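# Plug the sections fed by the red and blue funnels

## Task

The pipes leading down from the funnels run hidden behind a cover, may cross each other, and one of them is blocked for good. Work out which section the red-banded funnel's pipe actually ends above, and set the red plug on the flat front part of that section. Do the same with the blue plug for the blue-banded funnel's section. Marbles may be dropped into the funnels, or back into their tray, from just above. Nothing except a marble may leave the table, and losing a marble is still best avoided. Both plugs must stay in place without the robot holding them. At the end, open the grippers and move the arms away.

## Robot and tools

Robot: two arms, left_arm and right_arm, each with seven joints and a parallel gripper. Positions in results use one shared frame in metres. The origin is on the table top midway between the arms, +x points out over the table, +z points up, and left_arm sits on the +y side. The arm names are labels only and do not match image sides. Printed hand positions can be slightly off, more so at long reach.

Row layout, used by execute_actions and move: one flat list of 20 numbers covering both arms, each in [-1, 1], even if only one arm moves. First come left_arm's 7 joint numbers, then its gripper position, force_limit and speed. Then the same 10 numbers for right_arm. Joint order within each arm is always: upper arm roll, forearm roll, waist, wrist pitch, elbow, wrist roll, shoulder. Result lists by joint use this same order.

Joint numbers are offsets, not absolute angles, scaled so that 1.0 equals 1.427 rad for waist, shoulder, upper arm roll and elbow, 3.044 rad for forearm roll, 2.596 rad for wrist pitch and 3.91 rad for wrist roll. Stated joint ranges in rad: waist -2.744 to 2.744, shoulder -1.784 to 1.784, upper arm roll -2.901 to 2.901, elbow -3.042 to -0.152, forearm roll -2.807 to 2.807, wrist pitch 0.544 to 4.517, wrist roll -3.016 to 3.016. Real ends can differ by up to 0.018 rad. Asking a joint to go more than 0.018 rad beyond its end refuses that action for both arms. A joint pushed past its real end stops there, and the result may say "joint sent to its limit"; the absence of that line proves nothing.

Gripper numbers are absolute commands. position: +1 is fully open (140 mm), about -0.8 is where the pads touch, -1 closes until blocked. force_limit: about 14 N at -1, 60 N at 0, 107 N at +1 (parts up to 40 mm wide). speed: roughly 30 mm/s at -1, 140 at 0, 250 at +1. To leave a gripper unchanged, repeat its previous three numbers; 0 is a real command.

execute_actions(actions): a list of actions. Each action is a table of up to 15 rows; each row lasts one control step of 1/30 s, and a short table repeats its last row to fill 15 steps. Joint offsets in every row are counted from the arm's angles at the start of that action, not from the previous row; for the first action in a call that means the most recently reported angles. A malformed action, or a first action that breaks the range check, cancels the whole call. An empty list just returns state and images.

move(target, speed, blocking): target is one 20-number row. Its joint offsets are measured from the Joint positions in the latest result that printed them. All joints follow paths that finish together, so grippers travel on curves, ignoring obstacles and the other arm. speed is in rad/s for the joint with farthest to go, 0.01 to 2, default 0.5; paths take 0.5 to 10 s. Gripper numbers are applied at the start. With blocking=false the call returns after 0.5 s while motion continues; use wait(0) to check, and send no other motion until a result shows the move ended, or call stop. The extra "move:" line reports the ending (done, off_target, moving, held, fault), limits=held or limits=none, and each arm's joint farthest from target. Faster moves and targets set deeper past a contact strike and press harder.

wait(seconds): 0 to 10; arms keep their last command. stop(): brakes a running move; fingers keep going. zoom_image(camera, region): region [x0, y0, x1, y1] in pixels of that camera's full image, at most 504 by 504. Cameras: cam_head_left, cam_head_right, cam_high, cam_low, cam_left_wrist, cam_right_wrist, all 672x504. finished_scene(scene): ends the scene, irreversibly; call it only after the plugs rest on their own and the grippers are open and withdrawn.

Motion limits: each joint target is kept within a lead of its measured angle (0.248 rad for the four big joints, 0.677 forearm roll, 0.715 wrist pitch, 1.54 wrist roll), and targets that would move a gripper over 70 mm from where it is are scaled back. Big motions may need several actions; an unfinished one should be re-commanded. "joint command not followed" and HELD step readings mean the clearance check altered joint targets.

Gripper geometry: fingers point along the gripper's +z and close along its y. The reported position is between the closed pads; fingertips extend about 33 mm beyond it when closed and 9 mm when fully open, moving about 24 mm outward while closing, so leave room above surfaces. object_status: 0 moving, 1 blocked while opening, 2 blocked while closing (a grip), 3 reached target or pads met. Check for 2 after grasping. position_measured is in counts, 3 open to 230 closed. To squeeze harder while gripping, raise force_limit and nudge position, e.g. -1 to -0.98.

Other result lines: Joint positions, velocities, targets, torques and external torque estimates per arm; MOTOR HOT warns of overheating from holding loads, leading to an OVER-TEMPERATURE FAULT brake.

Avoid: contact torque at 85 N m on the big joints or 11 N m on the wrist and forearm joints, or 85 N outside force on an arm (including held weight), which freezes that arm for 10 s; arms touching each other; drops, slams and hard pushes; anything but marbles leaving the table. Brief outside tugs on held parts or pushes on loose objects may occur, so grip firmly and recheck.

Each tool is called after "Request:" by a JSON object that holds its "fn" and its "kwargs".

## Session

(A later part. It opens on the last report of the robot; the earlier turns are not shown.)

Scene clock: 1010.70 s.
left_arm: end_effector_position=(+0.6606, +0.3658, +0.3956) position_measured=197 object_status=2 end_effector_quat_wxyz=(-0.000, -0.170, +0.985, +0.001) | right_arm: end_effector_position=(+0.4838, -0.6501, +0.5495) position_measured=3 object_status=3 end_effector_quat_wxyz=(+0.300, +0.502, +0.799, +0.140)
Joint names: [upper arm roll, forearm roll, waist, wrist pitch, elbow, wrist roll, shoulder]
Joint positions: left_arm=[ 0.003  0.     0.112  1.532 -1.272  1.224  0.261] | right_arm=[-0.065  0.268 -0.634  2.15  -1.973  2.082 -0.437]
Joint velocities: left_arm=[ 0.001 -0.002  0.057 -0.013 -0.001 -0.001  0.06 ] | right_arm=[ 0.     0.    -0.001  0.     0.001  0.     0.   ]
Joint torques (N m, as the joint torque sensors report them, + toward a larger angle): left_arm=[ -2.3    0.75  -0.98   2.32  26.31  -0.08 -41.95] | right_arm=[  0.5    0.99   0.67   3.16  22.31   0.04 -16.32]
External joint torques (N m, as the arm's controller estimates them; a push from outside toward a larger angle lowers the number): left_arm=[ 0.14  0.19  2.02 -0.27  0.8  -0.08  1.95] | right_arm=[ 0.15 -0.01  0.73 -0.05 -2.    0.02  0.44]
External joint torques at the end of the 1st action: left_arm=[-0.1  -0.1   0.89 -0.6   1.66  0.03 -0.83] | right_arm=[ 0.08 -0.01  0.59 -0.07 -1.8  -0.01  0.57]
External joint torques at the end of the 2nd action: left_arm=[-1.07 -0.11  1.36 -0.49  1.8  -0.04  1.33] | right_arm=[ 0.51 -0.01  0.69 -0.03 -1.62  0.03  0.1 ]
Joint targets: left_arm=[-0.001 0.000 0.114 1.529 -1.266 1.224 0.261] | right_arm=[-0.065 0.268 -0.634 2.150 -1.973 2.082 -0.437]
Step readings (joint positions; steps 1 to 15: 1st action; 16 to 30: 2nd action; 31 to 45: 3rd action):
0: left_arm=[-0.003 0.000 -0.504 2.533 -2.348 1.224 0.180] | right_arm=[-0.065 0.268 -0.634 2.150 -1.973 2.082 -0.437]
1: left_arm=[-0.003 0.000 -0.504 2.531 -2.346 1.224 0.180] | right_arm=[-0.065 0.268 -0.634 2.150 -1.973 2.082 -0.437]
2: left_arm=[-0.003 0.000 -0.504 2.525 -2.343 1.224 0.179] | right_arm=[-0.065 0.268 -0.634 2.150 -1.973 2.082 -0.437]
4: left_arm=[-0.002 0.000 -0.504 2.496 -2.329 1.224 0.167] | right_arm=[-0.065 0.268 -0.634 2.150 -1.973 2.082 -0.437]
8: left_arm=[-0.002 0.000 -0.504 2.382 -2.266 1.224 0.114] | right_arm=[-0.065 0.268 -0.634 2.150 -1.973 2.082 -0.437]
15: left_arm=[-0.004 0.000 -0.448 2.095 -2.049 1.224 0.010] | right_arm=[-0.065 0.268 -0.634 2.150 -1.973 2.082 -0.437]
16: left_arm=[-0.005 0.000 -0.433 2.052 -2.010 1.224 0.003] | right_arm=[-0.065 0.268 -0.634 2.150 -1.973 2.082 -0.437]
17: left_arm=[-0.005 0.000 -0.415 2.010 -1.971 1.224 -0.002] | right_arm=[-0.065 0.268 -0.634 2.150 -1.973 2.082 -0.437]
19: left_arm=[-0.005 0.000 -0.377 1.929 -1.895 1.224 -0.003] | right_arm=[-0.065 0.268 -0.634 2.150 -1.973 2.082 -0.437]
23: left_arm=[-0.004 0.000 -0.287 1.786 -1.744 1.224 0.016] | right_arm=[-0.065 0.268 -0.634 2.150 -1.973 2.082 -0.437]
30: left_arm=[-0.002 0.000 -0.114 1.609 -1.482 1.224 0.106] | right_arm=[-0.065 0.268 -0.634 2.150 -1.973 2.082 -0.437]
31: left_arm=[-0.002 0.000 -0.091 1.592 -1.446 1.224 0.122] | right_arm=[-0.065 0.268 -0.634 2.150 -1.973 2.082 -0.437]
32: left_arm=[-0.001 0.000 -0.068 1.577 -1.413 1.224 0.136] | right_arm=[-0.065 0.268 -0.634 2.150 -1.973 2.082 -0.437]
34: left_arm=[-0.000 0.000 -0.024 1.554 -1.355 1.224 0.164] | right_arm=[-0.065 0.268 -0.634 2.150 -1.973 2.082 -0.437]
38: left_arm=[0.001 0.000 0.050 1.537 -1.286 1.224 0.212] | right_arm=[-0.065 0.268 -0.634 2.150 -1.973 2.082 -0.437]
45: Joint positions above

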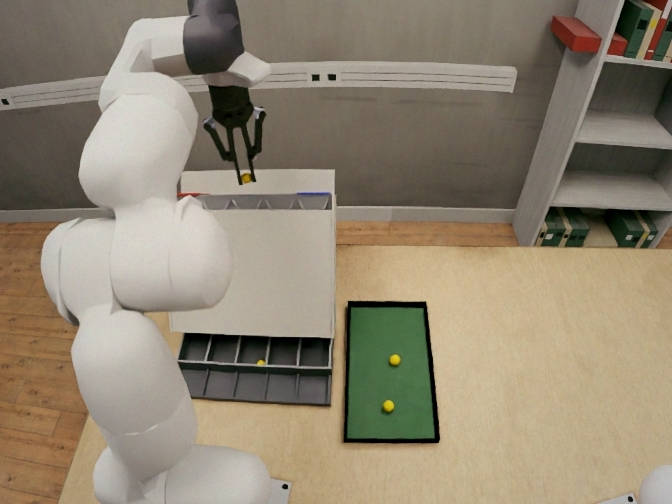

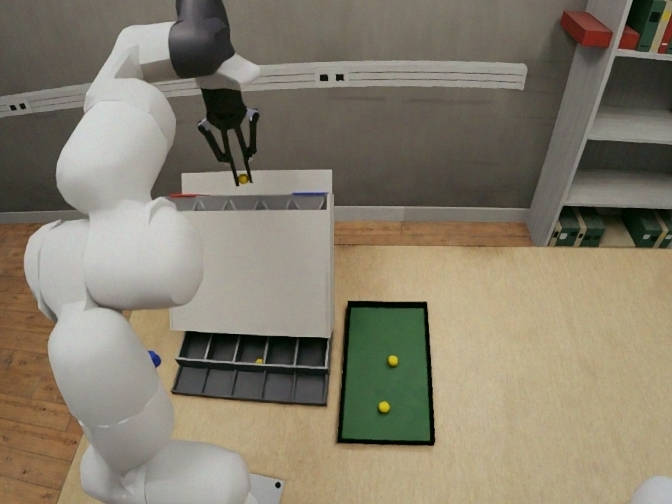

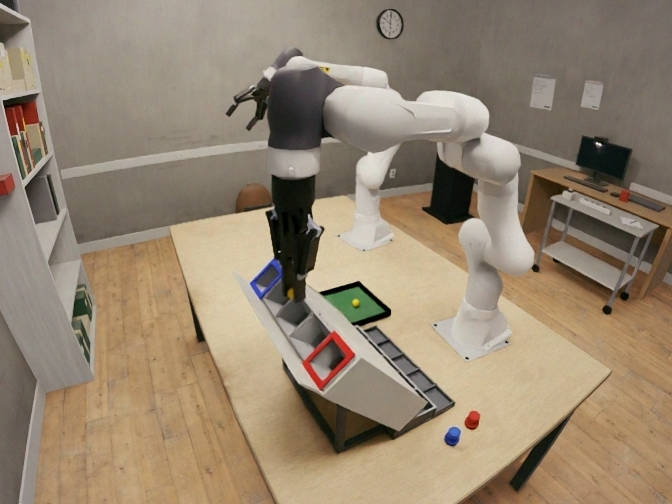

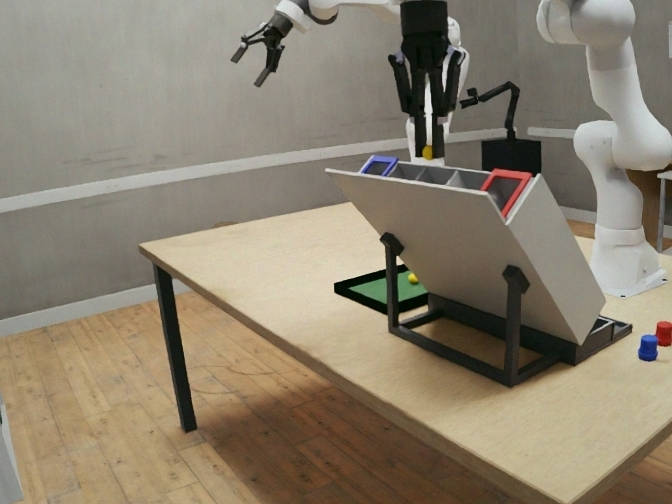

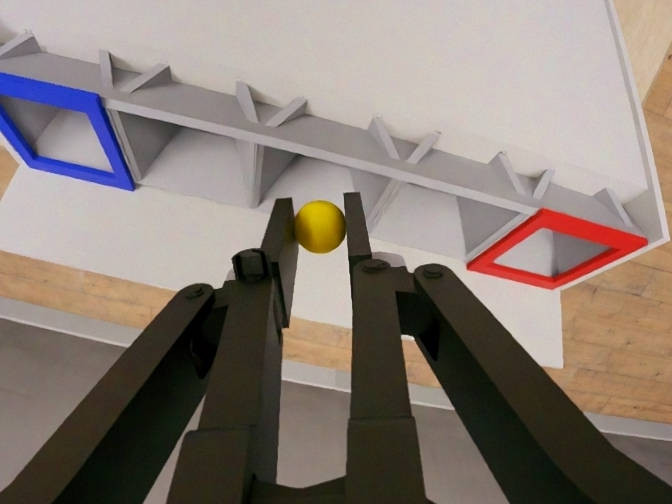

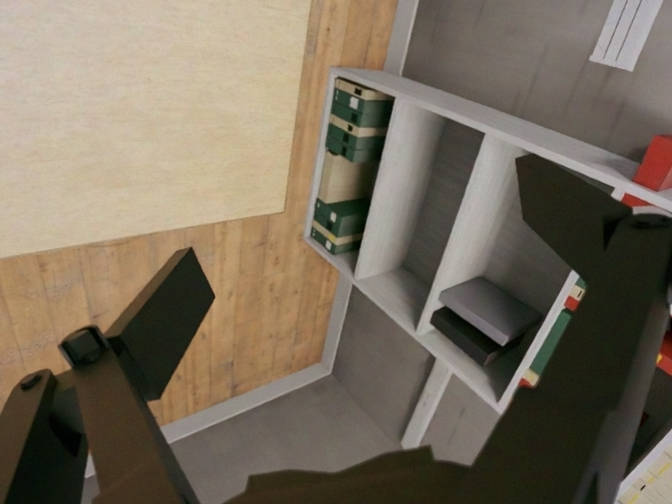

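Request:
{"fn": "execute_actions", "kwargs": {"actions": [[[-0.002,0,0.001,0,0.002,0,-0.0015,-0.2,-0.3,0.5,0,0,0,0,0,0,0,1,-0.5,0],[-0.002,0,0.0005,0,-0.001,0,-0.0057,-0.2,-0.3,0.5,0,0,0,0,0,0,0,1,-0.5,0],[-0.002,0,-0.0029,0,-0.0074,0,-0.0124,-0.2,-0.3,0.5,0,0,0,0,0,0,0,1,-0.5,0],[-0.002,0,-0.0073,0,-0.0167,0,-0.0214,-0.2,-0.3,0.5,0,0,0,0,0,0,0,1,-0.5,0],[-0.002,0,-0.0146,0,-0.0299,0,-0.0322,-0.2,-0.3,0.5,0,0,0,0,0,0,0,1,-0.5,0],[-0.002,0,-0.0248,0.0005,-0.0466,0,-0.0448,-0.2,-0.3,0.5,0,0,0,0,0,0,0,1,-0.5,0],[-0.002,0,-0.0379,0.0065,-0.0671,0,-0.0587,-0.2,-0.3,0.5,0,0,0,0,0,0,0,1,-0.5,0],[-0.002,0,-0.0540,0.0140,-0.0913,0,-0.0737,-0.2,-0.3,0.5,0,0,0,0,0,0,0,1,-0.5,0],[-0.002,0,-0.0730,0.0237,-0.1193,0,-0.0896,-0.2,-0.3,0.5,0,0,0,0,0,0,0,1,-0.5,0],[-0.002,0,-0.0950,0.0355,-0.1491,0,-0.1060,-0.2,-0.3,0.5,0,0,0,0,0,0,0,1,-0.5,0],[-0.002,0,-0.1184,0.0473,-0.1790,0,-0.1226,-0.2,-0.3,0.5,0,0,0,0,0,0,0,1,-0.5,0],[-0.002,0,-0.1418,0.0559,-0.2087,0,-0.1393,-0.2,-0.3,0.5,0,0,0,0,0,0,0,1,-0.5,0],[-0.002,0,-0.1652,0.0627,-0.2385,0,-0.1557,-0.2,-0.3,0.5,0,0,0,0,0,0,0,1,-0.5,0],[-0.002,0,-0.1886,0.0702,-0.2684,0,-0.1715,-0.2,-0.3,0.5,0,0,0,0,0,0,0,1,-0.5,0],[-0.002,0,-0.2120,0.0787,-0.2982,0,-0.1865,-0.2,-0.3,0.5,0,0,0,0,0,0,0,1,-0.5,0]],[[-0.002,0,-0.0762,0.0433,-0.0961,0,-0.0480,-0.2,-0.3,0.5,0,0,0,0,0,0,0,1,-0.5,0],[-0.002,0,-0.0992,0.0537,-0.1259,0,-0.0605,-0.2,-0.3,0.5,0,0,0,0,0,0,0,1,-0.5,0],[-0.002,0,-0.1212,0.0654,-0.1557,0,-0.0714,-0.2,-0.3,0.5,0,0,0,0,0,0,0,1,-0.5,0],[-0.002,0,-0.1421,0.0786,-0.1856,0,-0.0804,-0.2,-0.3,0.5,0,0,0,0,0,0,0,1,-0.5,0],[-0.002,0,-0.1621,0.0935,-0.2153,0,-0.0870,-0.2,-0.3,0.5,0,0,0,0,0,0,0,1,-0.5,0],[-0.002,0,-0.1811,0.1099,-0.2452,0,-0.0913,-0.2,-0.3,0.5,0,0,0,0,0,0,0,1,-0.5,0],[-0.002,0,-0.1992,0.1283,-0.2743,0,-0.0928,-0.2,-0.3,0.5,0,0,0,0,0,0,0,1,-0.5,0],[-0.002,0,-0.2162,0.1478,-0.3019,0,-0.0928,-0.2,-0.3,0.5,0,0,0,0,0,0,0,1,-0.5,0],[-0.002,0,-0.2323,0.1654,-0.3279,0,-0.0916,-0.2,-0.3,0.5,0,0,0,0,0,0,0,1,-0.5,0],[-0.002,0,-0.2474,0.1801,-0.3525,0,-0.0882,-0.2,-0.3,0.5,0,0,0,0,0,0,0,1,-0.5,0],[-0.002,0,-0.2615,0.1955,-0.3757,0,-0.0830,-0.2,-0.3,0.5,0,0,0,0,0,0,0,1,-0.5,0],[-0.002,0,-0.2747,0.2124,-0.3972,0,-0.0759,-0.2,-0.3,0.5,0,0,0,0,0,0,0,1,-0.5,0],[-0.002,0,-0.2868,0.2288,-0.4174,0,-0.0673,-0.2,-0.3,0.5,0,0,0,0,0,0,0,1,-0.5,0],[-0.002,0,-0.2980,0.2448,-0.4360,0,-0.0575,-0.2,-0.3,0.5,0,0,0,0,0,0,0,1,-0.5,0],[-0.002,0,-0.3083,0.2604,-0.4532,0,-0.0467,-0.2,-0.3,0.5,0,0,0,0,0,0,0,1,-0.5,0]],[[0.002,0,-0.0345,0.0878,-0.0585,0,0.0331,-0.2,-0.3,0.5,0,0,0,0,0,0,0,1,-0.5,0],[0.002,0,-0.0427,0.1033,-0.0727,0,0.0454,-0.2,-0.3,0.5,0,0,0,0,0,0,0,1,-0.5,0],[0.002,0,-0.0500,0.1179,-0.0854,0,0.0580,-0.2,-0.3,0.5,0,0,0,0,0,0,0,1,-0.5,0],[0.002,0,-0.0564,0.1316,-0.0966,0,0.0706,-0.2,-0.3,0.5,0,0,0,0,0,0,0,1,-0.5,0],[0.002,0,-0.0617,0.1439,-0.1062,0,0.0832,-0.2,-0.3,0.5,0,0,0,0,0,0,0,1,-0.5,0],[0.002,0,-0.0661,0.1533,-0.1144,0,0.0954,-0.2,-0.3,0.5,0,0,0,0,0,0,0,1,-0.5,0],[0.002,0,-0.0696,0.1614,-0.1212,0,0.1071,-0.2,-0.3,0.5,0,0,0,0,0,0,0,1,-0.5,0],[0.002,0,-0.0720,0.1680,-0.1263,0,0.1179,-0.2,-0.3,0.5,0,0,0,0,0,0,0,1,-0.5,0],[0.002,0,-0.0734,0.1727,-0.1301,0,0.1277,-0.2,-0.3,0.5,0,0,0,0,0,0,0,1,-0.5,0],[0.002,0,-0.0739,0.1757,-0.1323,0,0.1362,-0.2,-0.3,0.5,0,0,0,0,0,0,0,1,-0.5,0],[0.002,0,-0.0739,0.1768,-0.1335,0,0.1433,-0.2,-0.3,0.5,0,0,0,0,0,0,0,1,-0.5,0],[0.002,0,-0.0739,0.1758,-0.1335,0,0.1486,-0.2,-0.3,0.5,0,0,0,0,0,0,0,1,-0.5,0],[0.002,0,-0.0739,0.1735,-0.1335,0,0.1519,-0.2,-0.3,0.5,0,0,0,0,0,0,0,1,-0.5,0],[0.002,0,-0.0739,0.1710,-0.1335,0,0.1531,-1,-0.3,-0.3,0,0,0,0,0,0,0,1,-0.5,0],[0.002,0,-0.0739,0.1581,-0.1335,0,0.1531,-1,-0.3,-0.3,0,0,0,0,0,0,0,1,-0.5,0]]]}}

Scene clock: 1117.27 s.
left_arm: end_effector_position=(+0.4048, +0.0257, +0.0451) position_measured=159 object_status=0 end_effector_quat_wxyz=(+0.001, +0.197, +0.980, -0.001) | right_arm: end_effector_position=(+0.4838, -0.6501, +0.5495) position_measured=3 object_status=3 end_effector_quat_wxyz=(+0.300, +0.502, +0.799, +0.140)
Joint names: [upper arm roll, forearm roll, waist, wrist pitch, elbow, wrist roll, shoulder]
Joint positions: left_arm=[-0.002  0.    -0.621  2.538 -2.374  1.224  0.161] | right_arm=[-0.065  0.268 -0.634  2.15  -1.973  2.082 -0.437]
Joint velocities: left_arm=[ 0.007  0.001 -0.001  0.022 -0.023  0.     0.108] | right_arm=[ 0.    -0.     0.001  0.    -0.     0.001  0.001]
Joint torques (N m, as the joint torque sensors report them, + toward a larger angle): left_arm=[  0.1    0.26  -1.01   3.05  19.78  -0.02 -33.53] | right_arm=[  0.48   1.01   0.75   3.13  22.47   0.03 -16.32]
External joint torques (N m, as the arm's controller estimates them; a push from outside toward a larger angle lowers the number): left_arm=[-0.16 -0.19 -1.13  0.3  -1.37 -0.02  2.59] | right_arm=[ 0.05  0.01  0.74 -0.06 -1.67  0.01  0.26]
External joint torques at the end of the 1st action: left_arm=[-1.82 -0.05 -0.31  0.56 -0.36 -0.04 -1.72] | right_arm=[ 0.07  0.    0.44 -0.09 -1.63  0.    0.12]
External joint torques at the end of the 2nd action: left_arm=[-0.47 -0.14 -0.96  0.5  -1.34 -0.06  1.49] | right_arm=[ 0.24  0.02  0.68 -0.09 -1.67  0.05  0.23]
Joint targets: left_arm=[0.001 0.000 -0.624 2.546 -2.375 1.224 0.166] | right_arm=[-0.065 0.268 -0.634 2.150 -1.973 2.082 -0.437]
Step readings (joint positions; steps 1 to 15: 1st action; 16 to 30: 2nd action; 31 to 45: 3rd action):
0: left_arm=[0.000 0.000 0.113 1.531 -1.268 1.224 0.262] | right_arm=[-0.065 0.268 -0.634 2.150 -1.973 2.082 -0.437]
1: left_arm=[0.000 0.000 0.113 1.531 -1.268 1.224 0.262] | right_arm=[-0.065 0.268 -0.634 2.150 -1.973 2.082 -0.437]
2: left_arm=[0.000 0.000 0.113 1.531 -1.269 1.224 0.261] | right_arm=[-0.065 0.268 -0.634 2.150 -1.973 2.082 -0.437]
4: left_arm=[0.001 0.000 0.111 1.531 -1.280 1.224 0.253] | right_arm=[-0.065 0.268 -0.634 2.150 -1.973 2.082 -0.437]
8: left_arm=[0.005 0.000 0.079 1.540 -1.347 1.224 0.199] | right_arm=[-0.065 0.268 -0.634 2.150 -1.973 2.082 -0.437]
15: left_arm=[0.004 0.000 -0.115 1.649 -1.603 1.224 0.043] | right_arm=[-0.065 0.268 -0.634 2.150 -1.973 2.082 -0.437]
16: left_arm=[0.002 0.000 -0.150 1.669 -1.645 1.224 0.022] | right_arm=[-0.065 0.268 -0.634 2.150 -1.973 2.082 -0.437]
17: left_arm=[0.001 0.000 -0.184 1.690 -1.687 1.224 0.001] | right_arm=[-0.065 0.268 -0.634 2.150 -1.973 2.082 -0.437]
19: left_arm=[-0.001 0.000 -0.250 1.737 -1.771 1.224 -0.036] | right_arm=[-0.065 0.268 -0.634 2.150 -1.973 2.082 -0.437]
23: left_arm=[-0.003 0.000 -0.367 1.862 -1.938 1.224 -0.082] | right_arm=[-0.065 0.268 -0.634 2.150 -1.973 2.082 -0.437]
30: left_arm=[-0.002 0.000 -0.518 2.135 -2.184 1.224 -0.053] | right_arm=[-0.065 0.268 -0.634 2.150 -1.973 2.082 -0.437]
31: left_arm=[-0.002 0.000 -0.534 2.175 -2.211 1.224 -0.039] | right_arm=[-0.065 0.268 -0.634 2.150 -1.973 2.082 -0.437]
32: left_arm=[-0.002 0.000 -0.549 2.215 -2.235 1.224 -0.023] | right_arm=[-0.065 0.268 -0.634 2.150 -1.973 2.082 -0.437]
34: left_arm=[-0.002 0.000 -0.574 2.293 -2.277 1.224 0.010] | right_arm=[-0.065 0.268 -0.634 2.150 -1.973 2.082 -0.437]
38: left_arm=[-0.002 0.000 -0.608 2.429 -2.339 1.224 0.081] | right_arm=[-0.065 0.268 -0.634 2.150 -1.973 2.082 -0.437]
45: Joint positions above

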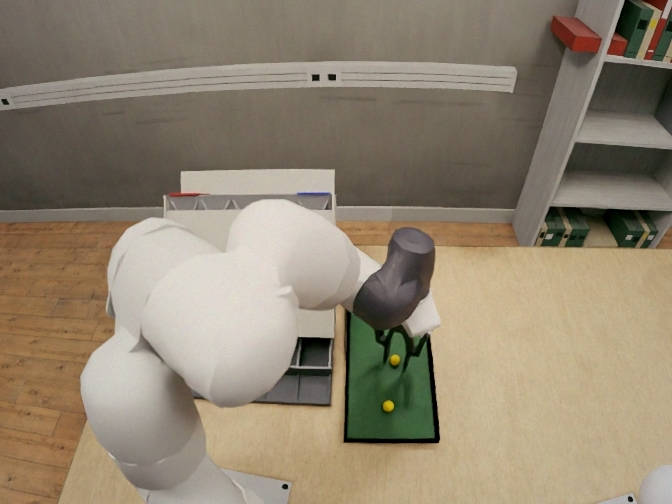

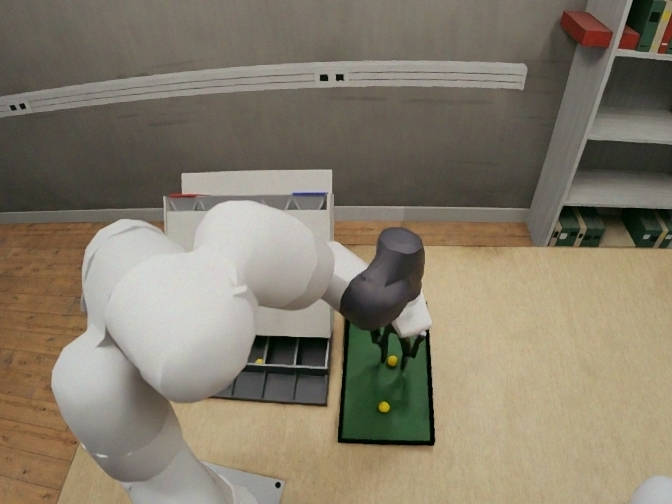

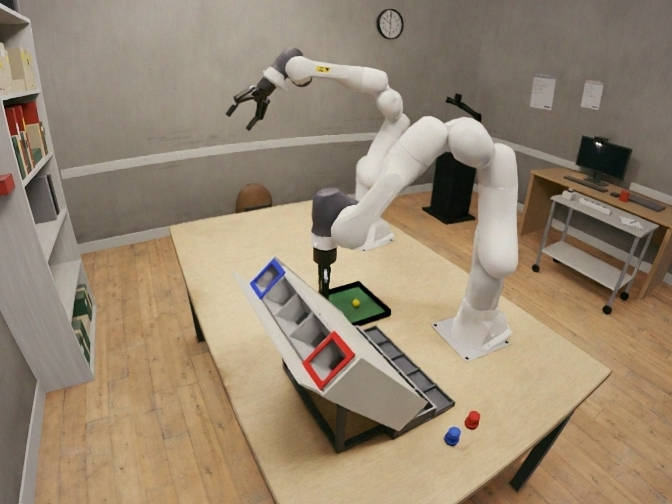

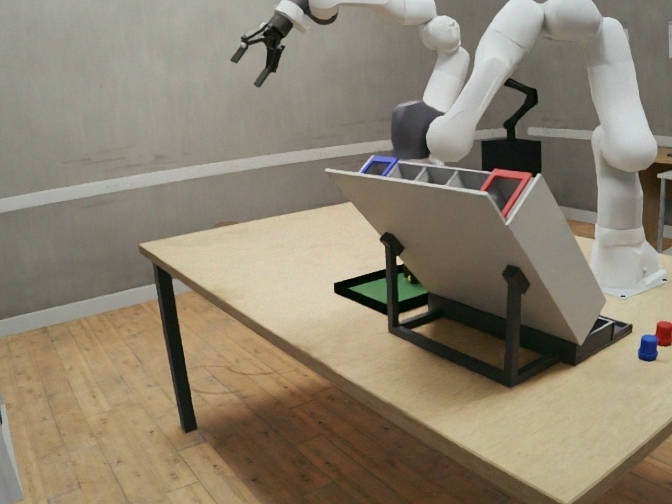

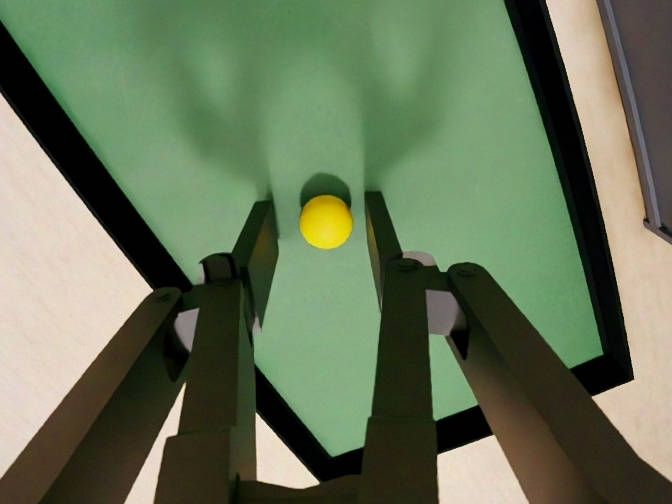

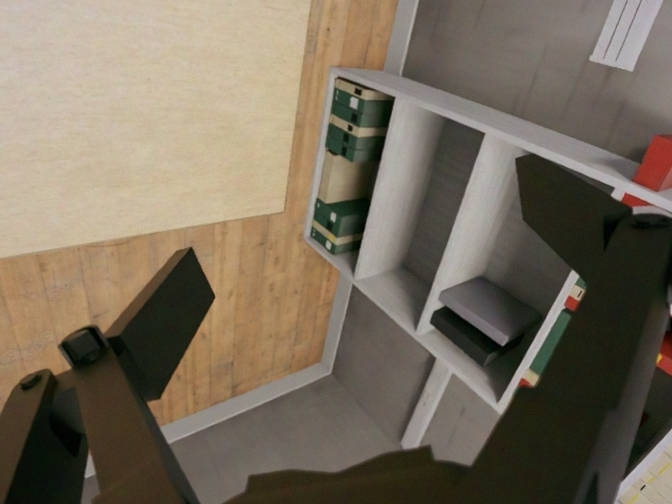

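Request:
{"fn": "execute_actions", "kwargs": {"actions": []}}

Scene clock: 1118.57 s.
left_arm: end_effector_position=(+0.4054, +0.0260, +0.0433) position_measured=197 object_status=2 end_effector_quat_wxyz=(+0.002, +0.197, +0.980, -0.001) | right_arm: end_effector_position=(+0.4838, -0.6501, +0.5495) position_measured=3 object_status=3 end_effector_quat_wxyz=(+0.300, +0.502, +0.799, +0.140)
Joint names: [upper arm roll, forearm roll, waist, wrist pitch, elbow, wrist roll, shoulder]
Joint positions: left_arm=[-0.001  0.    -0.621  2.544 -2.374  1.224  0.165] | right_arm=[-0.065  0.268 -0.634  2.15  -1.973  2.082 -0.437]
Joint velocities: left_arm=[-0.002 -0.001 -0.001 -0.001  0.    -0.001  0.   ] | right_arm=[-0.    -0.002 -0.002  0.    -0.001 -0.001  0.001]
Joint torques (N m, as the joint torque sensors report them, + toward a larger angle): left_arm=[  0.4    0.48  -0.98   2.79  19.11  -0.08 -31.95] | right_arm=[  0.62   1.     0.87   3.18  22.29   0.07 -16.21]
External joint torques (N m, as the arm's controller estimates them; a push from outside toward a larger angle lowers the number): left_arm=[ 0.43  0.01 -0.8   0.35 -0.17 -0.08  0.67] | right_arm=[ 0.31  0.01  0.96 -0.02 -1.94  0.05  0.43]
Joint targets: left_arm=[0.001 0.000 -0.624 2.546 -2.375 1.224 0.166] | right_arm=[-0.065 0.268 -0.634 2.150 -1.973 2.082 -0.437]

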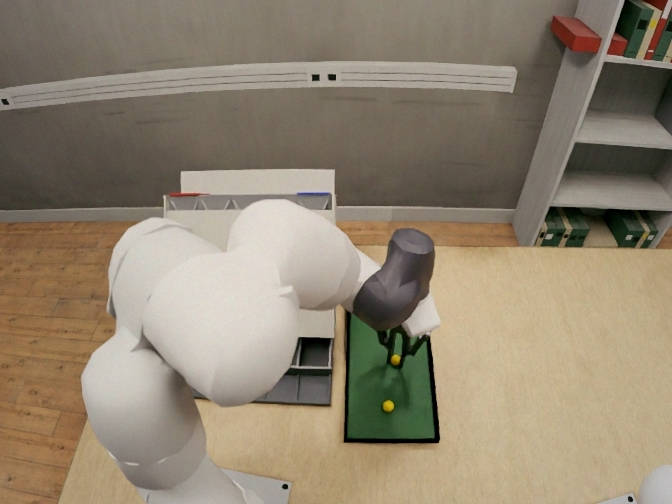

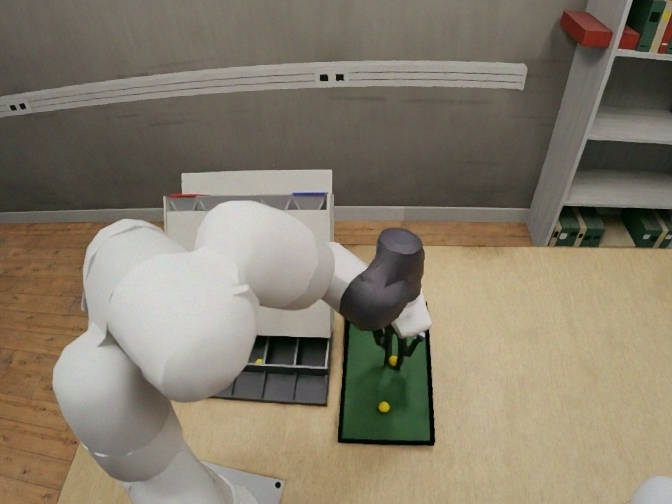

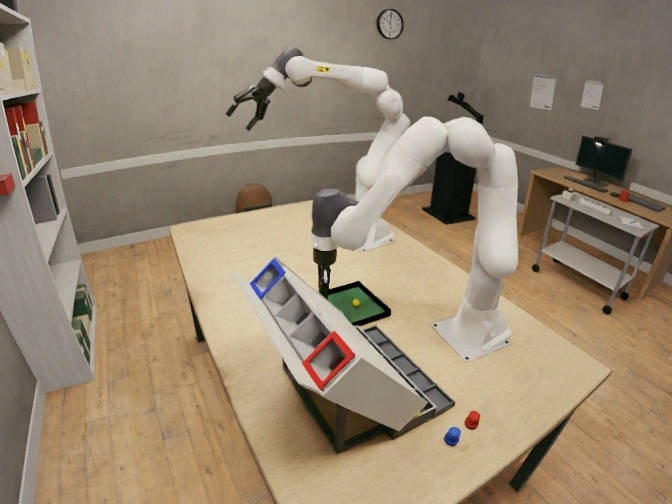

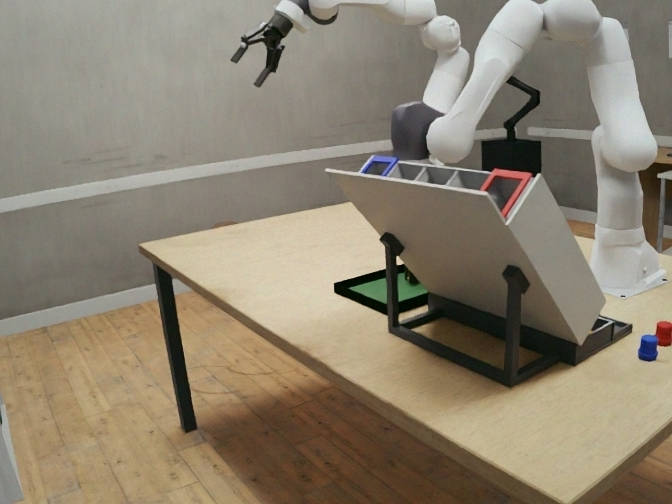

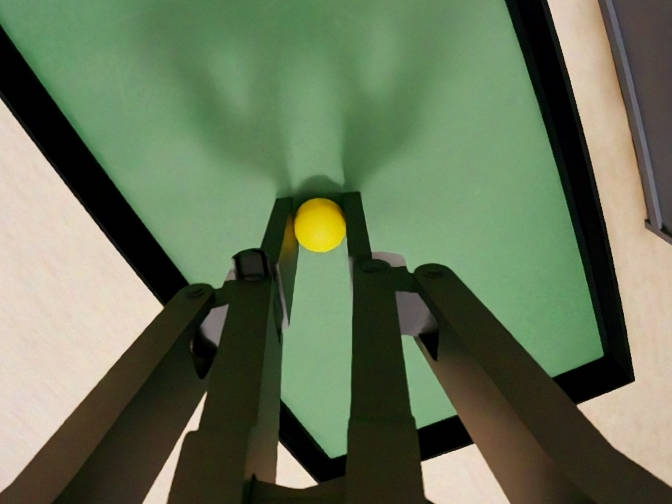

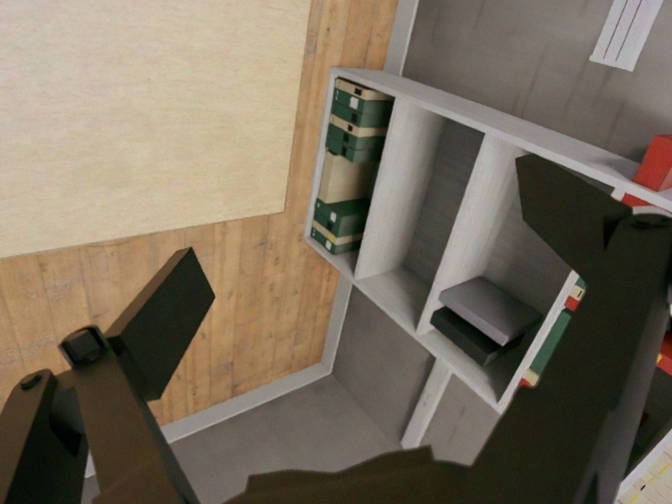

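Request:
{"fn": "zoom_image", "kwargs": {"camera": "cam_high", "region": [370, 370, 490, 460]}}

Region (370, 370, 490, 460) of cam_high's 672x504 image, scaled by 4.200, with more detail than that image has; it fills the top 378 rows of this view, and the rest is white.

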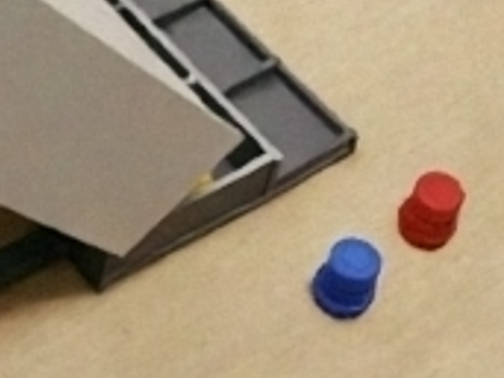

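Request:
{"fn": "execute_actions", "kwargs": {"actions": []}}

Scene clock: 1138.37 s.
left_arm: end_effector_position=(+0.4054, +0.0260, +0.0433) position_measured=197 object_status=2 end_effector_quat_wxyz=(+0.002, +0.197, +0.980, -0.001) | right_arm: end_effector_position=(+0.4838, -0.6501, +0.5495) position_measured=3 object_status=3 end_effector_quat_wxyz=(+0.300, +0.502, +0.799, +0.140)
Joint names: [upper arm roll, forearm roll, waist, wrist pitch, elbow, wrist roll, shoulder]
Joint positions: left_arm=[-0.001  0.    -0.621  2.544 -2.374  1.224  0.165] | right_arm=[-0.065  0.268 -0.634  2.15  -1.973  2.082 -0.437]
Joint velocities: left_arm=[-0.     0.001  0.001  0.     0.     0.001  0.001] | right_arm=[ 0.001  0.    -0.    -0.    -0.     0.001  0.   ]
Joint torques (N m, as the joint torque sensors report them, + toward a larger angle): left_arm=[  0.36   0.42  -1.23   2.68  18.8    0.04 -32.01] | right_arm=[  0.4    1.02   0.4    3.13  22.77   0.03 -16.37]
External joint torques (N m, as the arm's controller estimates them; a push from outside toward a larger angle lowers the number): left_arm=[ 0.18 -0.04 -1.26  0.25 -0.39  0.04  0.46] | right_arm=[-0.1   0.02  0.35 -0.07 -1.46  0.02  0.26]
Joint targets: left_arm=[0.001 0.000 -0.624 2.546 -2.375 1.224 0.166] | right_arm=[-0.065 0.268 -0.634 2.150 -1.973 2.082 -0.437]

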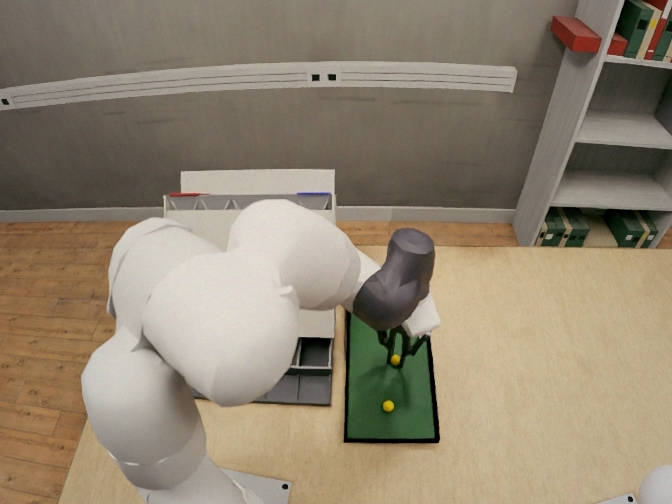

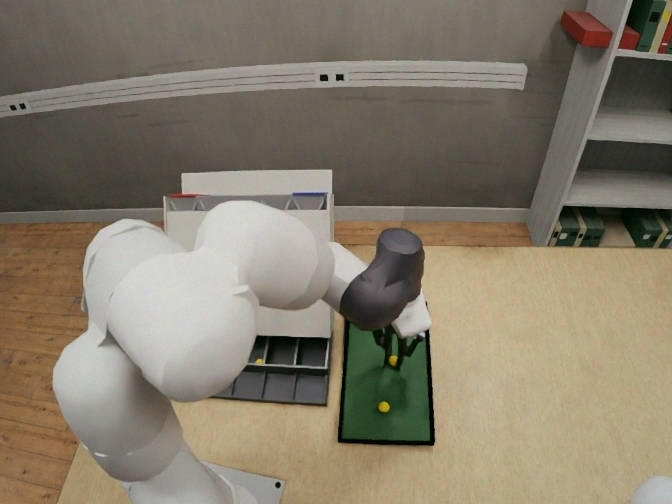

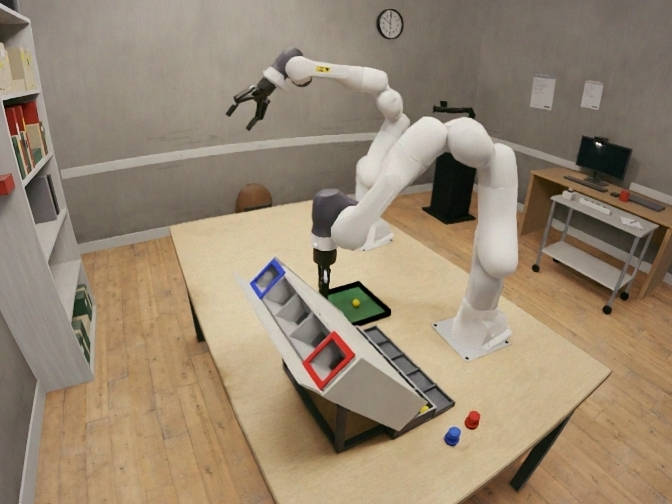

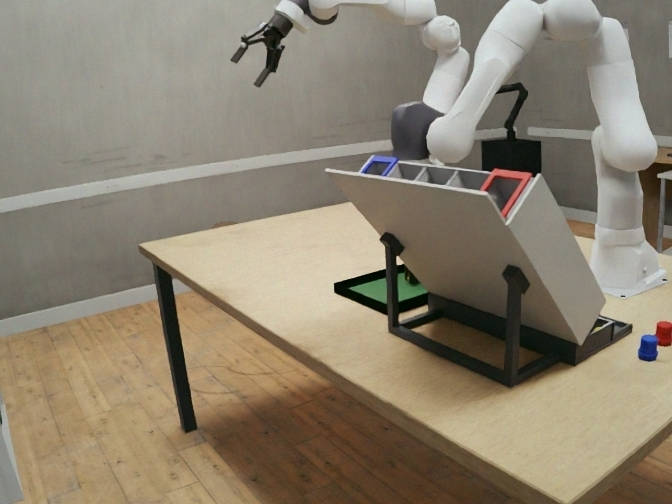

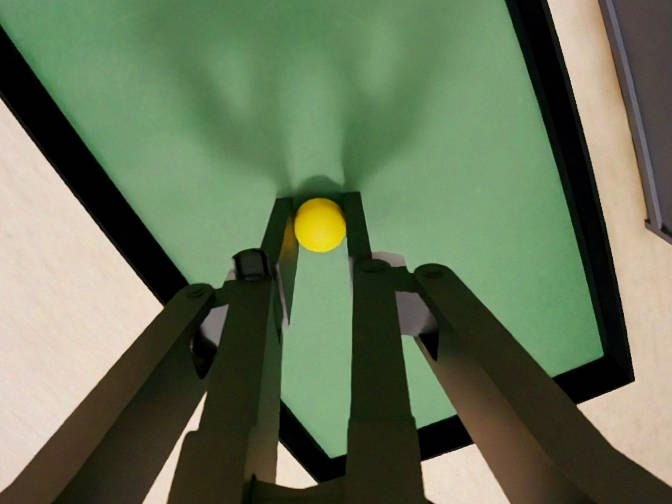

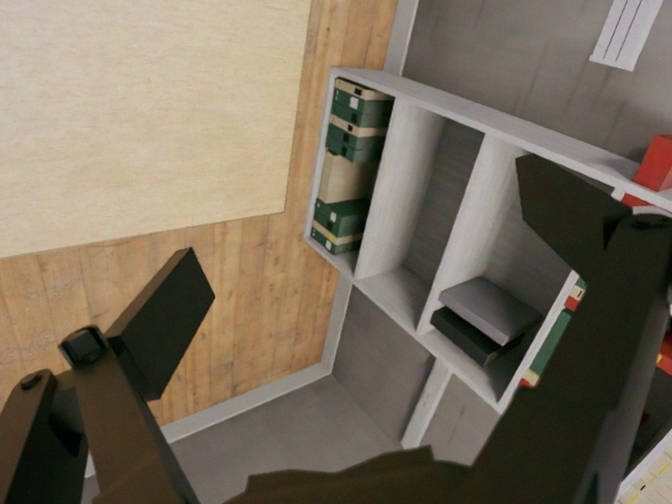

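Request:
{"fn": "execute_actions", "kwargs": {"actions": [[[0,0,0.00400,-0.01276,0.00840,0,-0.01228,-1,-0.3,-0.3,0,0,0,0,0,0,0,1,-0.5,0],[0,0,0.00726,-0.02727,0.01493,0,-0.02081,-1,-0.3,-0.3,0,0,0,0,0,0,0,1,-0.5,0],[0,0,0.01181,-0.04315,0.02332,0,-0.03088,-1,-0.3,-0.3,0,0,0,0,0,0,0,1,-0.5,0],[0,0,0.01767,-0.06018,0.03358,0,-0.04213,-1,-0.3,-0.3,0,0,0,0,0,0,0,1,-0.5,0],[0,0,0.02483,-0.07814,0.04570,0,-0.05416,-1,-0.3,-0.3,0,0,0,0,0,0,0,1,-0.5,0],[0,0,0.03329,-0.09683,0.05970,0,-0.06657,-1,-0.3,-0.3,0,0,0,0,0,0,0,1,-0.5,0],[0,0,0.04240,-0.11604,0.07556,0,-0.07899,-1,-0.3,-0.3,0,0,0,0,0,0,0,1,-0.5,0],[0,0,0.05151,-0.13555,0.09328,0,-0.09102,-1,-0.3,-0.3,0,0,0,0,0,0,0,1,-0.5,0],[0,0,0.06062,-0.15512,0.11287,0,-0.10226,-1,-0.3,-0.3,0,0,0,0,0,0,0,1,-0.5,0],[0,0,0.06973,-0.17457,0.13432,0,-0.11234,-1,-0.3,-0.3,0,0,0,0,0,0,0,1,-0.5,0],[0,0,0.07884,-0.19368,0.15765,0,-0.12086,-1,-0.3,-0.3,0,0,0,0,0,0,0,1,-0.5,0],[0,0,0.08840,-0.21223,0.18282,0,-0.12743,-1,-0.3,-0.3,0,0,0,0,0,0,0,1,-0.5,0],[0,0,0.09886,-0.22999,0.20894,0,-0.13165,-1,-0.3,-0.3,0,0,0,0,0,0,0,1,-0.5,0],[0,0,0.11022,-0.24563,0.23506,0,-0.13315,-1,-0.3,-0.3,0,0,0,0,0,0,0,1,-0.5,0],[0,0,0.12249,-0.25731,0.26118,0,-0.13315,-1,-0.3,-0.3,0,0,0,0,0,0,0,1,-0.5,0]],[[0,0,0.04036,-0.08633,0.08099,0,-0.00631,-1,-0.3,-0.3,0,0,0,0,0,0,0,1,-0.5,0],[0,0,0.05443,-0.09888,0.10711,0,-0.00631,-1,-0.3,-0.3,0,0,0,0,0,0,0,1,-0.5,0],[0,0,0.06940,-0.11324,0.13322,0,-0.00631,-1,-0.3,-0.3,0,0,0,0,0,0,0,1,-0.5,0],[0,0,0.08528,-0.12759,0.15934,0,-0.00542,-1,-0.3,-0.3,0,0,0,0,0,0,0,1,-0.5,0],[0,0,0.10205,-0.14087,0.18546,0,-0.00285,-1,-0.3,-0.3,0,0,0,0,0,0,0,1,-0.5,0],[0,0,0.11973,-0.15164,0.21158,0,0.00125,-1,-0.3,-0.3,0,0,0,0,0,0,0,1,-0.5,0],[0,0,0.13832,-0.16069,0.23769,0,0.00676,-1,-0.3,-0.3,0,0,0,0,0,0,0,1,-0.5,0],[0,0,0.15780,-0.16923,0.26381,0,0.01353,-1,-0.3,-0.3,0,0,0,0,0,0,0,1,-0.5,0],[0,0,0.17818,-0.17734,0.28993,0,0.02142,-1,-0.3,-0.3,0,0,0,0,0,0,0,1,-0.5,0],[0,0,0.19947,-0.18513,0.31605,0,0.03029,-1,-0.3,-0.3,0,0,0,0,0,0,0,1,-0.5,0],[0,0,0.22121,-0.19233,0.34217,0,0.04000,-1,-0.3,-0.3,0,0,0,0,0,0,0,1,-0.5,0],[0,0,0.24295,-0.19845,0.36828,0,0.05041,-1,-0.3,-0.3,0,0,0,0,0,0,0,1,-0.5,0],[0,0,0.26469,-0.20355,0.39440,0,0.06138,-1,-0.3,-0.3,0,0,0,0,0,0,0,1,-0.5,0],[0,0,0.28643,-0.20787,0.42052,0,0.07277,-1,-0.3,-0.3,0,0,0,0,0,0,0,1,-0.5,0],[0,0,0.30816,-0.21141,0.44664,0,0.08444,-1,-0.3,-0.3,0,0,0,0,0,0,0,1,-0.5,0]],[[0,0,0.07097,-0.03543,0.08280,0,0.03739,-1,-0.3,-0.3,0,0,0,0,0,0,0,1,-0.5,0],[0,0,0.09271,-0.03738,0.10500,0,0.04919,-1,-0.3,-0.3,0,0,0,0,0,0,0,1,-0.5,0],[0,0,0.11444,-0.03857,0.12459,0,0.06087,-1,-0.3,-0.3,0,0,0,0,0,0,0,1,-0.5,0],[0,0,0.13618,-0.03896,0.14156,0,0.07226,-1,-0.3,-0.3,0,0,0,0,0,0,0,1,-0.5,0],[0,0,0.15683,-0.03857,0.15593,0,0.08322,-1,-0.3,-0.3,0,0,0,0,0,0,0,1,-0.5,0],[0,0,0.17531,-0.03739,0.16768,0,0.09364,-1,-0.3,-0.3,0,0,0,0,0,0,0,1,-0.5,0],[0,0,0.19161,-0.03542,0.17683,0,0.10334,-1,-0.3,-0.3,0,0,0,0,0,0,0,1,-0.5,0],[0,0,0.20574,-0.03299,0.18336,0,0.11221,-1,-0.3,-0.3,0,0,0,0,0,0,0,1,-0.5,0],[0,0,0.21769,-0.03147,0.18727,0,0.12011,-1,-0.3,-0.3,0,0,0,0,0,0,0,1,-0.5,0],[0,0,0.22748,-0.03136,0.18858,0,0.12687,-1,-0.3,-0.3,0,0,0,0,0,0,0,1,-0.5,0],[0,0,0.23509,-0.03136,0.18858,0,0.13238,-1,-0.3,-0.3,0,0,0,0,0,0,0,1,-0.5,0],[0,0,0.24053,-0.03136,0.18858,0,0.13649,-1,-0.3,-0.3,0,0,0,0,0,0,0,1,-0.5,0],[0,0,0.24378,-0.03136,0.18858,0,0.13905,-1,-0.3,-0.3,0,0,0,0,0,0,0,1,-0.5,0],[0,0,0.24487,-0.03136,0.18858,0,0.13994,-1,-0.3,-0.3,0,0,0,0,0,0,0,1,-0.5,0],[0,0,0.24487,-0.03136,0.18858,0,0.13994,-0.2,-0.3,0.5,0,0,0,0,0,0,0,1,-0.5,0]]]}}

Scene clock: 1259.87 s.
left_arm: end_effector_position=(+0.6598, +0.4396, +0.3998) position_measured=197 object_status=0 end_effector_quat_wxyz=(+0.005, -0.227, +0.974, -0.000) | right_arm: end_effector_position=(+0.4838, -0.6501, +0.5495) position_measured=3 object_status=3 end_effector_quat_wxyz=(+0.300, +0.502, +0.799, +0.140)
Joint names: [upper arm roll, forearm roll, waist, wrist pitch, elbow, wrist roll, shoulder]
Joint positions: left_arm=[ 0.001  0.     0.23   1.533 -1.26   1.224  0.263] | right_arm=[-0.065  0.268 -0.634  2.15  -1.973  2.082 -0.437]
Joint velocities: left_arm=[-0.     0.     0.137 -0.024  0.     0.001  0.161] | right_arm=[ 0.001 -0.    -0.     0.    -0.001  0.     0.   ]
Joint torques (N m, as the joint torque sensors report them, + toward a larger angle): left_arm=[ -3.94   0.73  -3.4    2.4   26.82  -0.06 -42.79] | right_arm=[  0.56   1.     0.64   3.15  22.36   0.04 -16.06]
External joint torques (N m, as the arm's controller estimates them; a push from outside toward a larger angle lowers the number): left_arm=[ 0.2   0.42  2.   -0.31  1.13 -0.06  2.25] | right_arm=[ 0.1   0.01  0.61 -0.04 -1.81  0.02  0.52]
External joint torques at the end of the 1st action: left_arm=[-0.24 -0.11  1.65 -0.5   2.83 -0.06 -2.09] | right_arm=[ 0.32  0.02  0.65 -0.04 -1.77  0.    0.44]
External joint torques at the end of the 2nd action: left_arm=[ 0.01 -0.04  2.8  -0.48  1.08 -0.02  1.73] | right_arm=[ 0.21  0.02  0.71 -0.06 -2.02  0.08  0.52]
Joint targets: left_arm=[-0.004 0.000 0.234 1.529 -1.253 1.224 0.269] | right_arm=[-0.065 0.268 -0.634 2.150 -1.973 2.082 -0.437]
Step readings (joint positions; steps 1 to 15: 1st action; 16 to 30: 2nd action; 31 to 45: 3rd action):
0: left_arm=[-0.001 0.000 -0.621 2.544 -2.374 1.224 0.165] | right_arm=[-0.065 0.268 -0.634 2.150 -1.973 2.082 -0.437]
1: left_arm=[-0.001 0.000 -0.621 2.539 -2.373 1.224 0.164] | right_arm=[-0.065 0.268 -0.634 2.150 -1.973 2.082 -0.437]
2: left_arm=[-0.001 0.000 -0.619 2.527 -2.370 1.224 0.159] | right_arm=[-0.065 0.268 -0.634 2.150 -1.973 2.082 -0.437]
4: left_arm=[-0.002 0.000 -0.612 2.489 -2.356 1.224 0.142] | right_arm=[-0.065 0.268 -0.634 2.150 -1.973 2.082 -0.437]
8: left_arm=[-0.003 0.000 -0.577 2.364 -2.293 1.224 0.081] | right_arm=[-0.065 0.268 -0.634 2.150 -1.973 2.082 -0.437]
15: left_arm=[-0.002 0.000 -0.484 2.070 -2.079 1.224 -0.013] | right_arm=[-0.065 0.268 -0.634 2.150 -1.973 2.082 -0.437]
16: left_arm=[-0.003 0.000 -0.467 2.031 -2.042 1.224 -0.017] | right_arm=[-0.065 0.268 -0.634 2.150 -1.973 2.082 -0.437]
17: left_arm=[-0.003 0.000 -0.450 1.993 -2.005 1.224 -0.019] | right_arm=[-0.065 0.268 -0.634 2.150 -1.973 2.082 -0.437]
19: left_arm=[-0.004 0.000 -0.411 1.918 -1.932 1.224 -0.020] | right_arm=[-0.065 0.268 -0.634 2.150 -1.973 2.082 -0.437]
23: left_arm=[-0.005 0.000 -0.319 1.780 -1.783 1.224 -0.011] | right_arm=[-0.065 0.268 -0.634 2.150 -1.973 2.082 -0.437]
30: left_arm=[-0.004 0.000 -0.115 1.610 -1.522 1.224 0.069] | right_arm=[-0.065 0.268 -0.634 2.150 -1.973 2.082 -0.437]
31: left_arm=[-0.004 0.000 -0.084 1.594 -1.486 1.224 0.085] | right_arm=[-0.065 0.268 -0.634 2.150 -1.973 2.082 -0.437]
32: left_arm=[-0.005 0.000 -0.053 1.581 -1.450 1.224 0.102] | right_arm=[-0.065 0.268 -0.634 2.150 -1.973 2.082 -0.437]
34: left_arm=[-0.005 0.000 0.009 1.559 -1.385 1.224 0.133] | right_arm=[-0.065 0.268 -0.634 2.150 -1.973 2.082 -0.437]
38: left_arm=[-0.003 0.000 0.124 1.539 -1.295 1.224 0.192] | right_arm=[-0.065 0.268 -0.634 2.150 -1.973 2.082 -0.437]
45: Joint positions above

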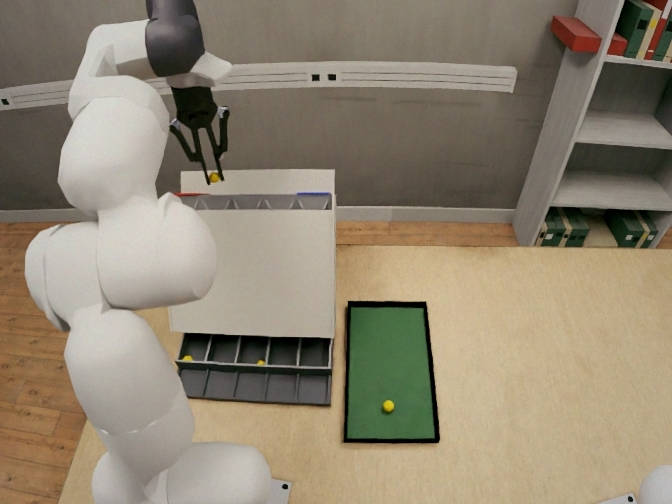

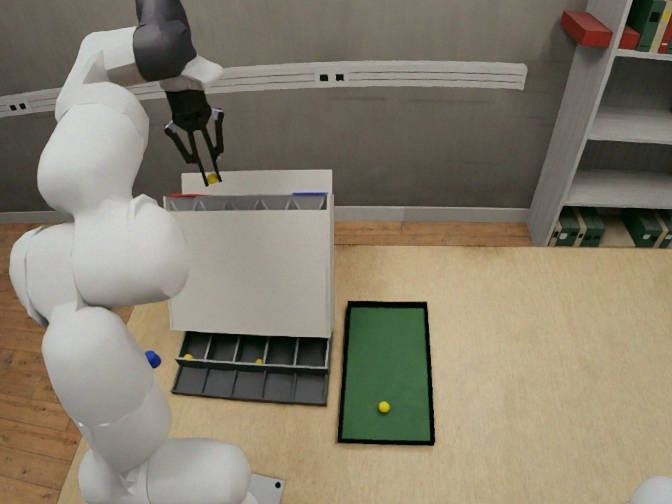

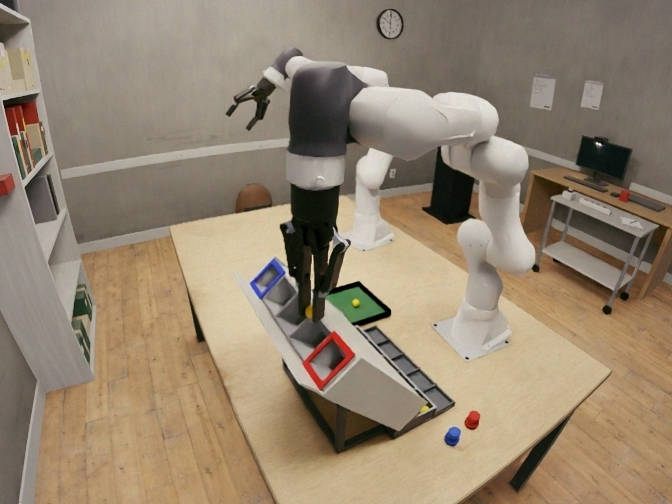

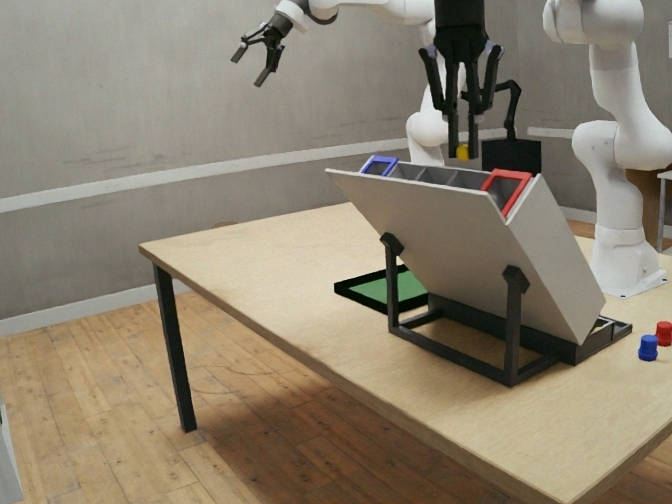

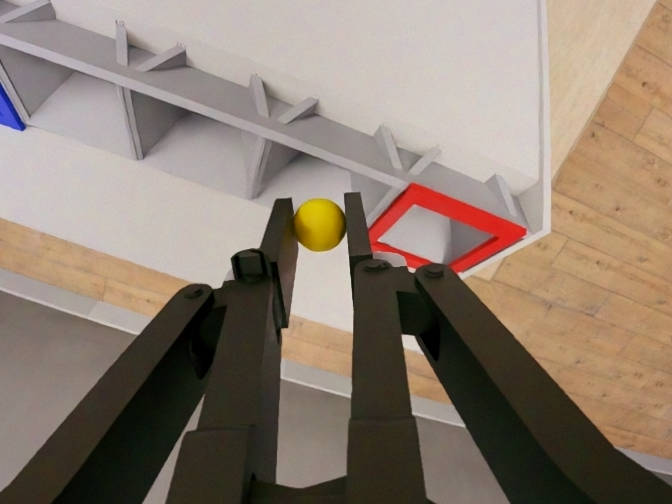

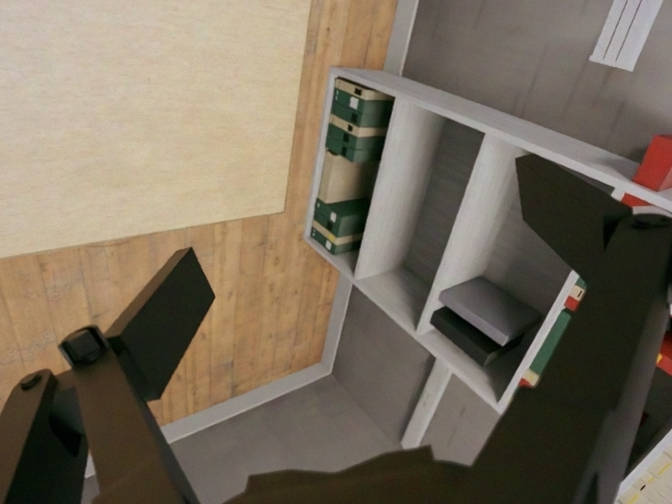

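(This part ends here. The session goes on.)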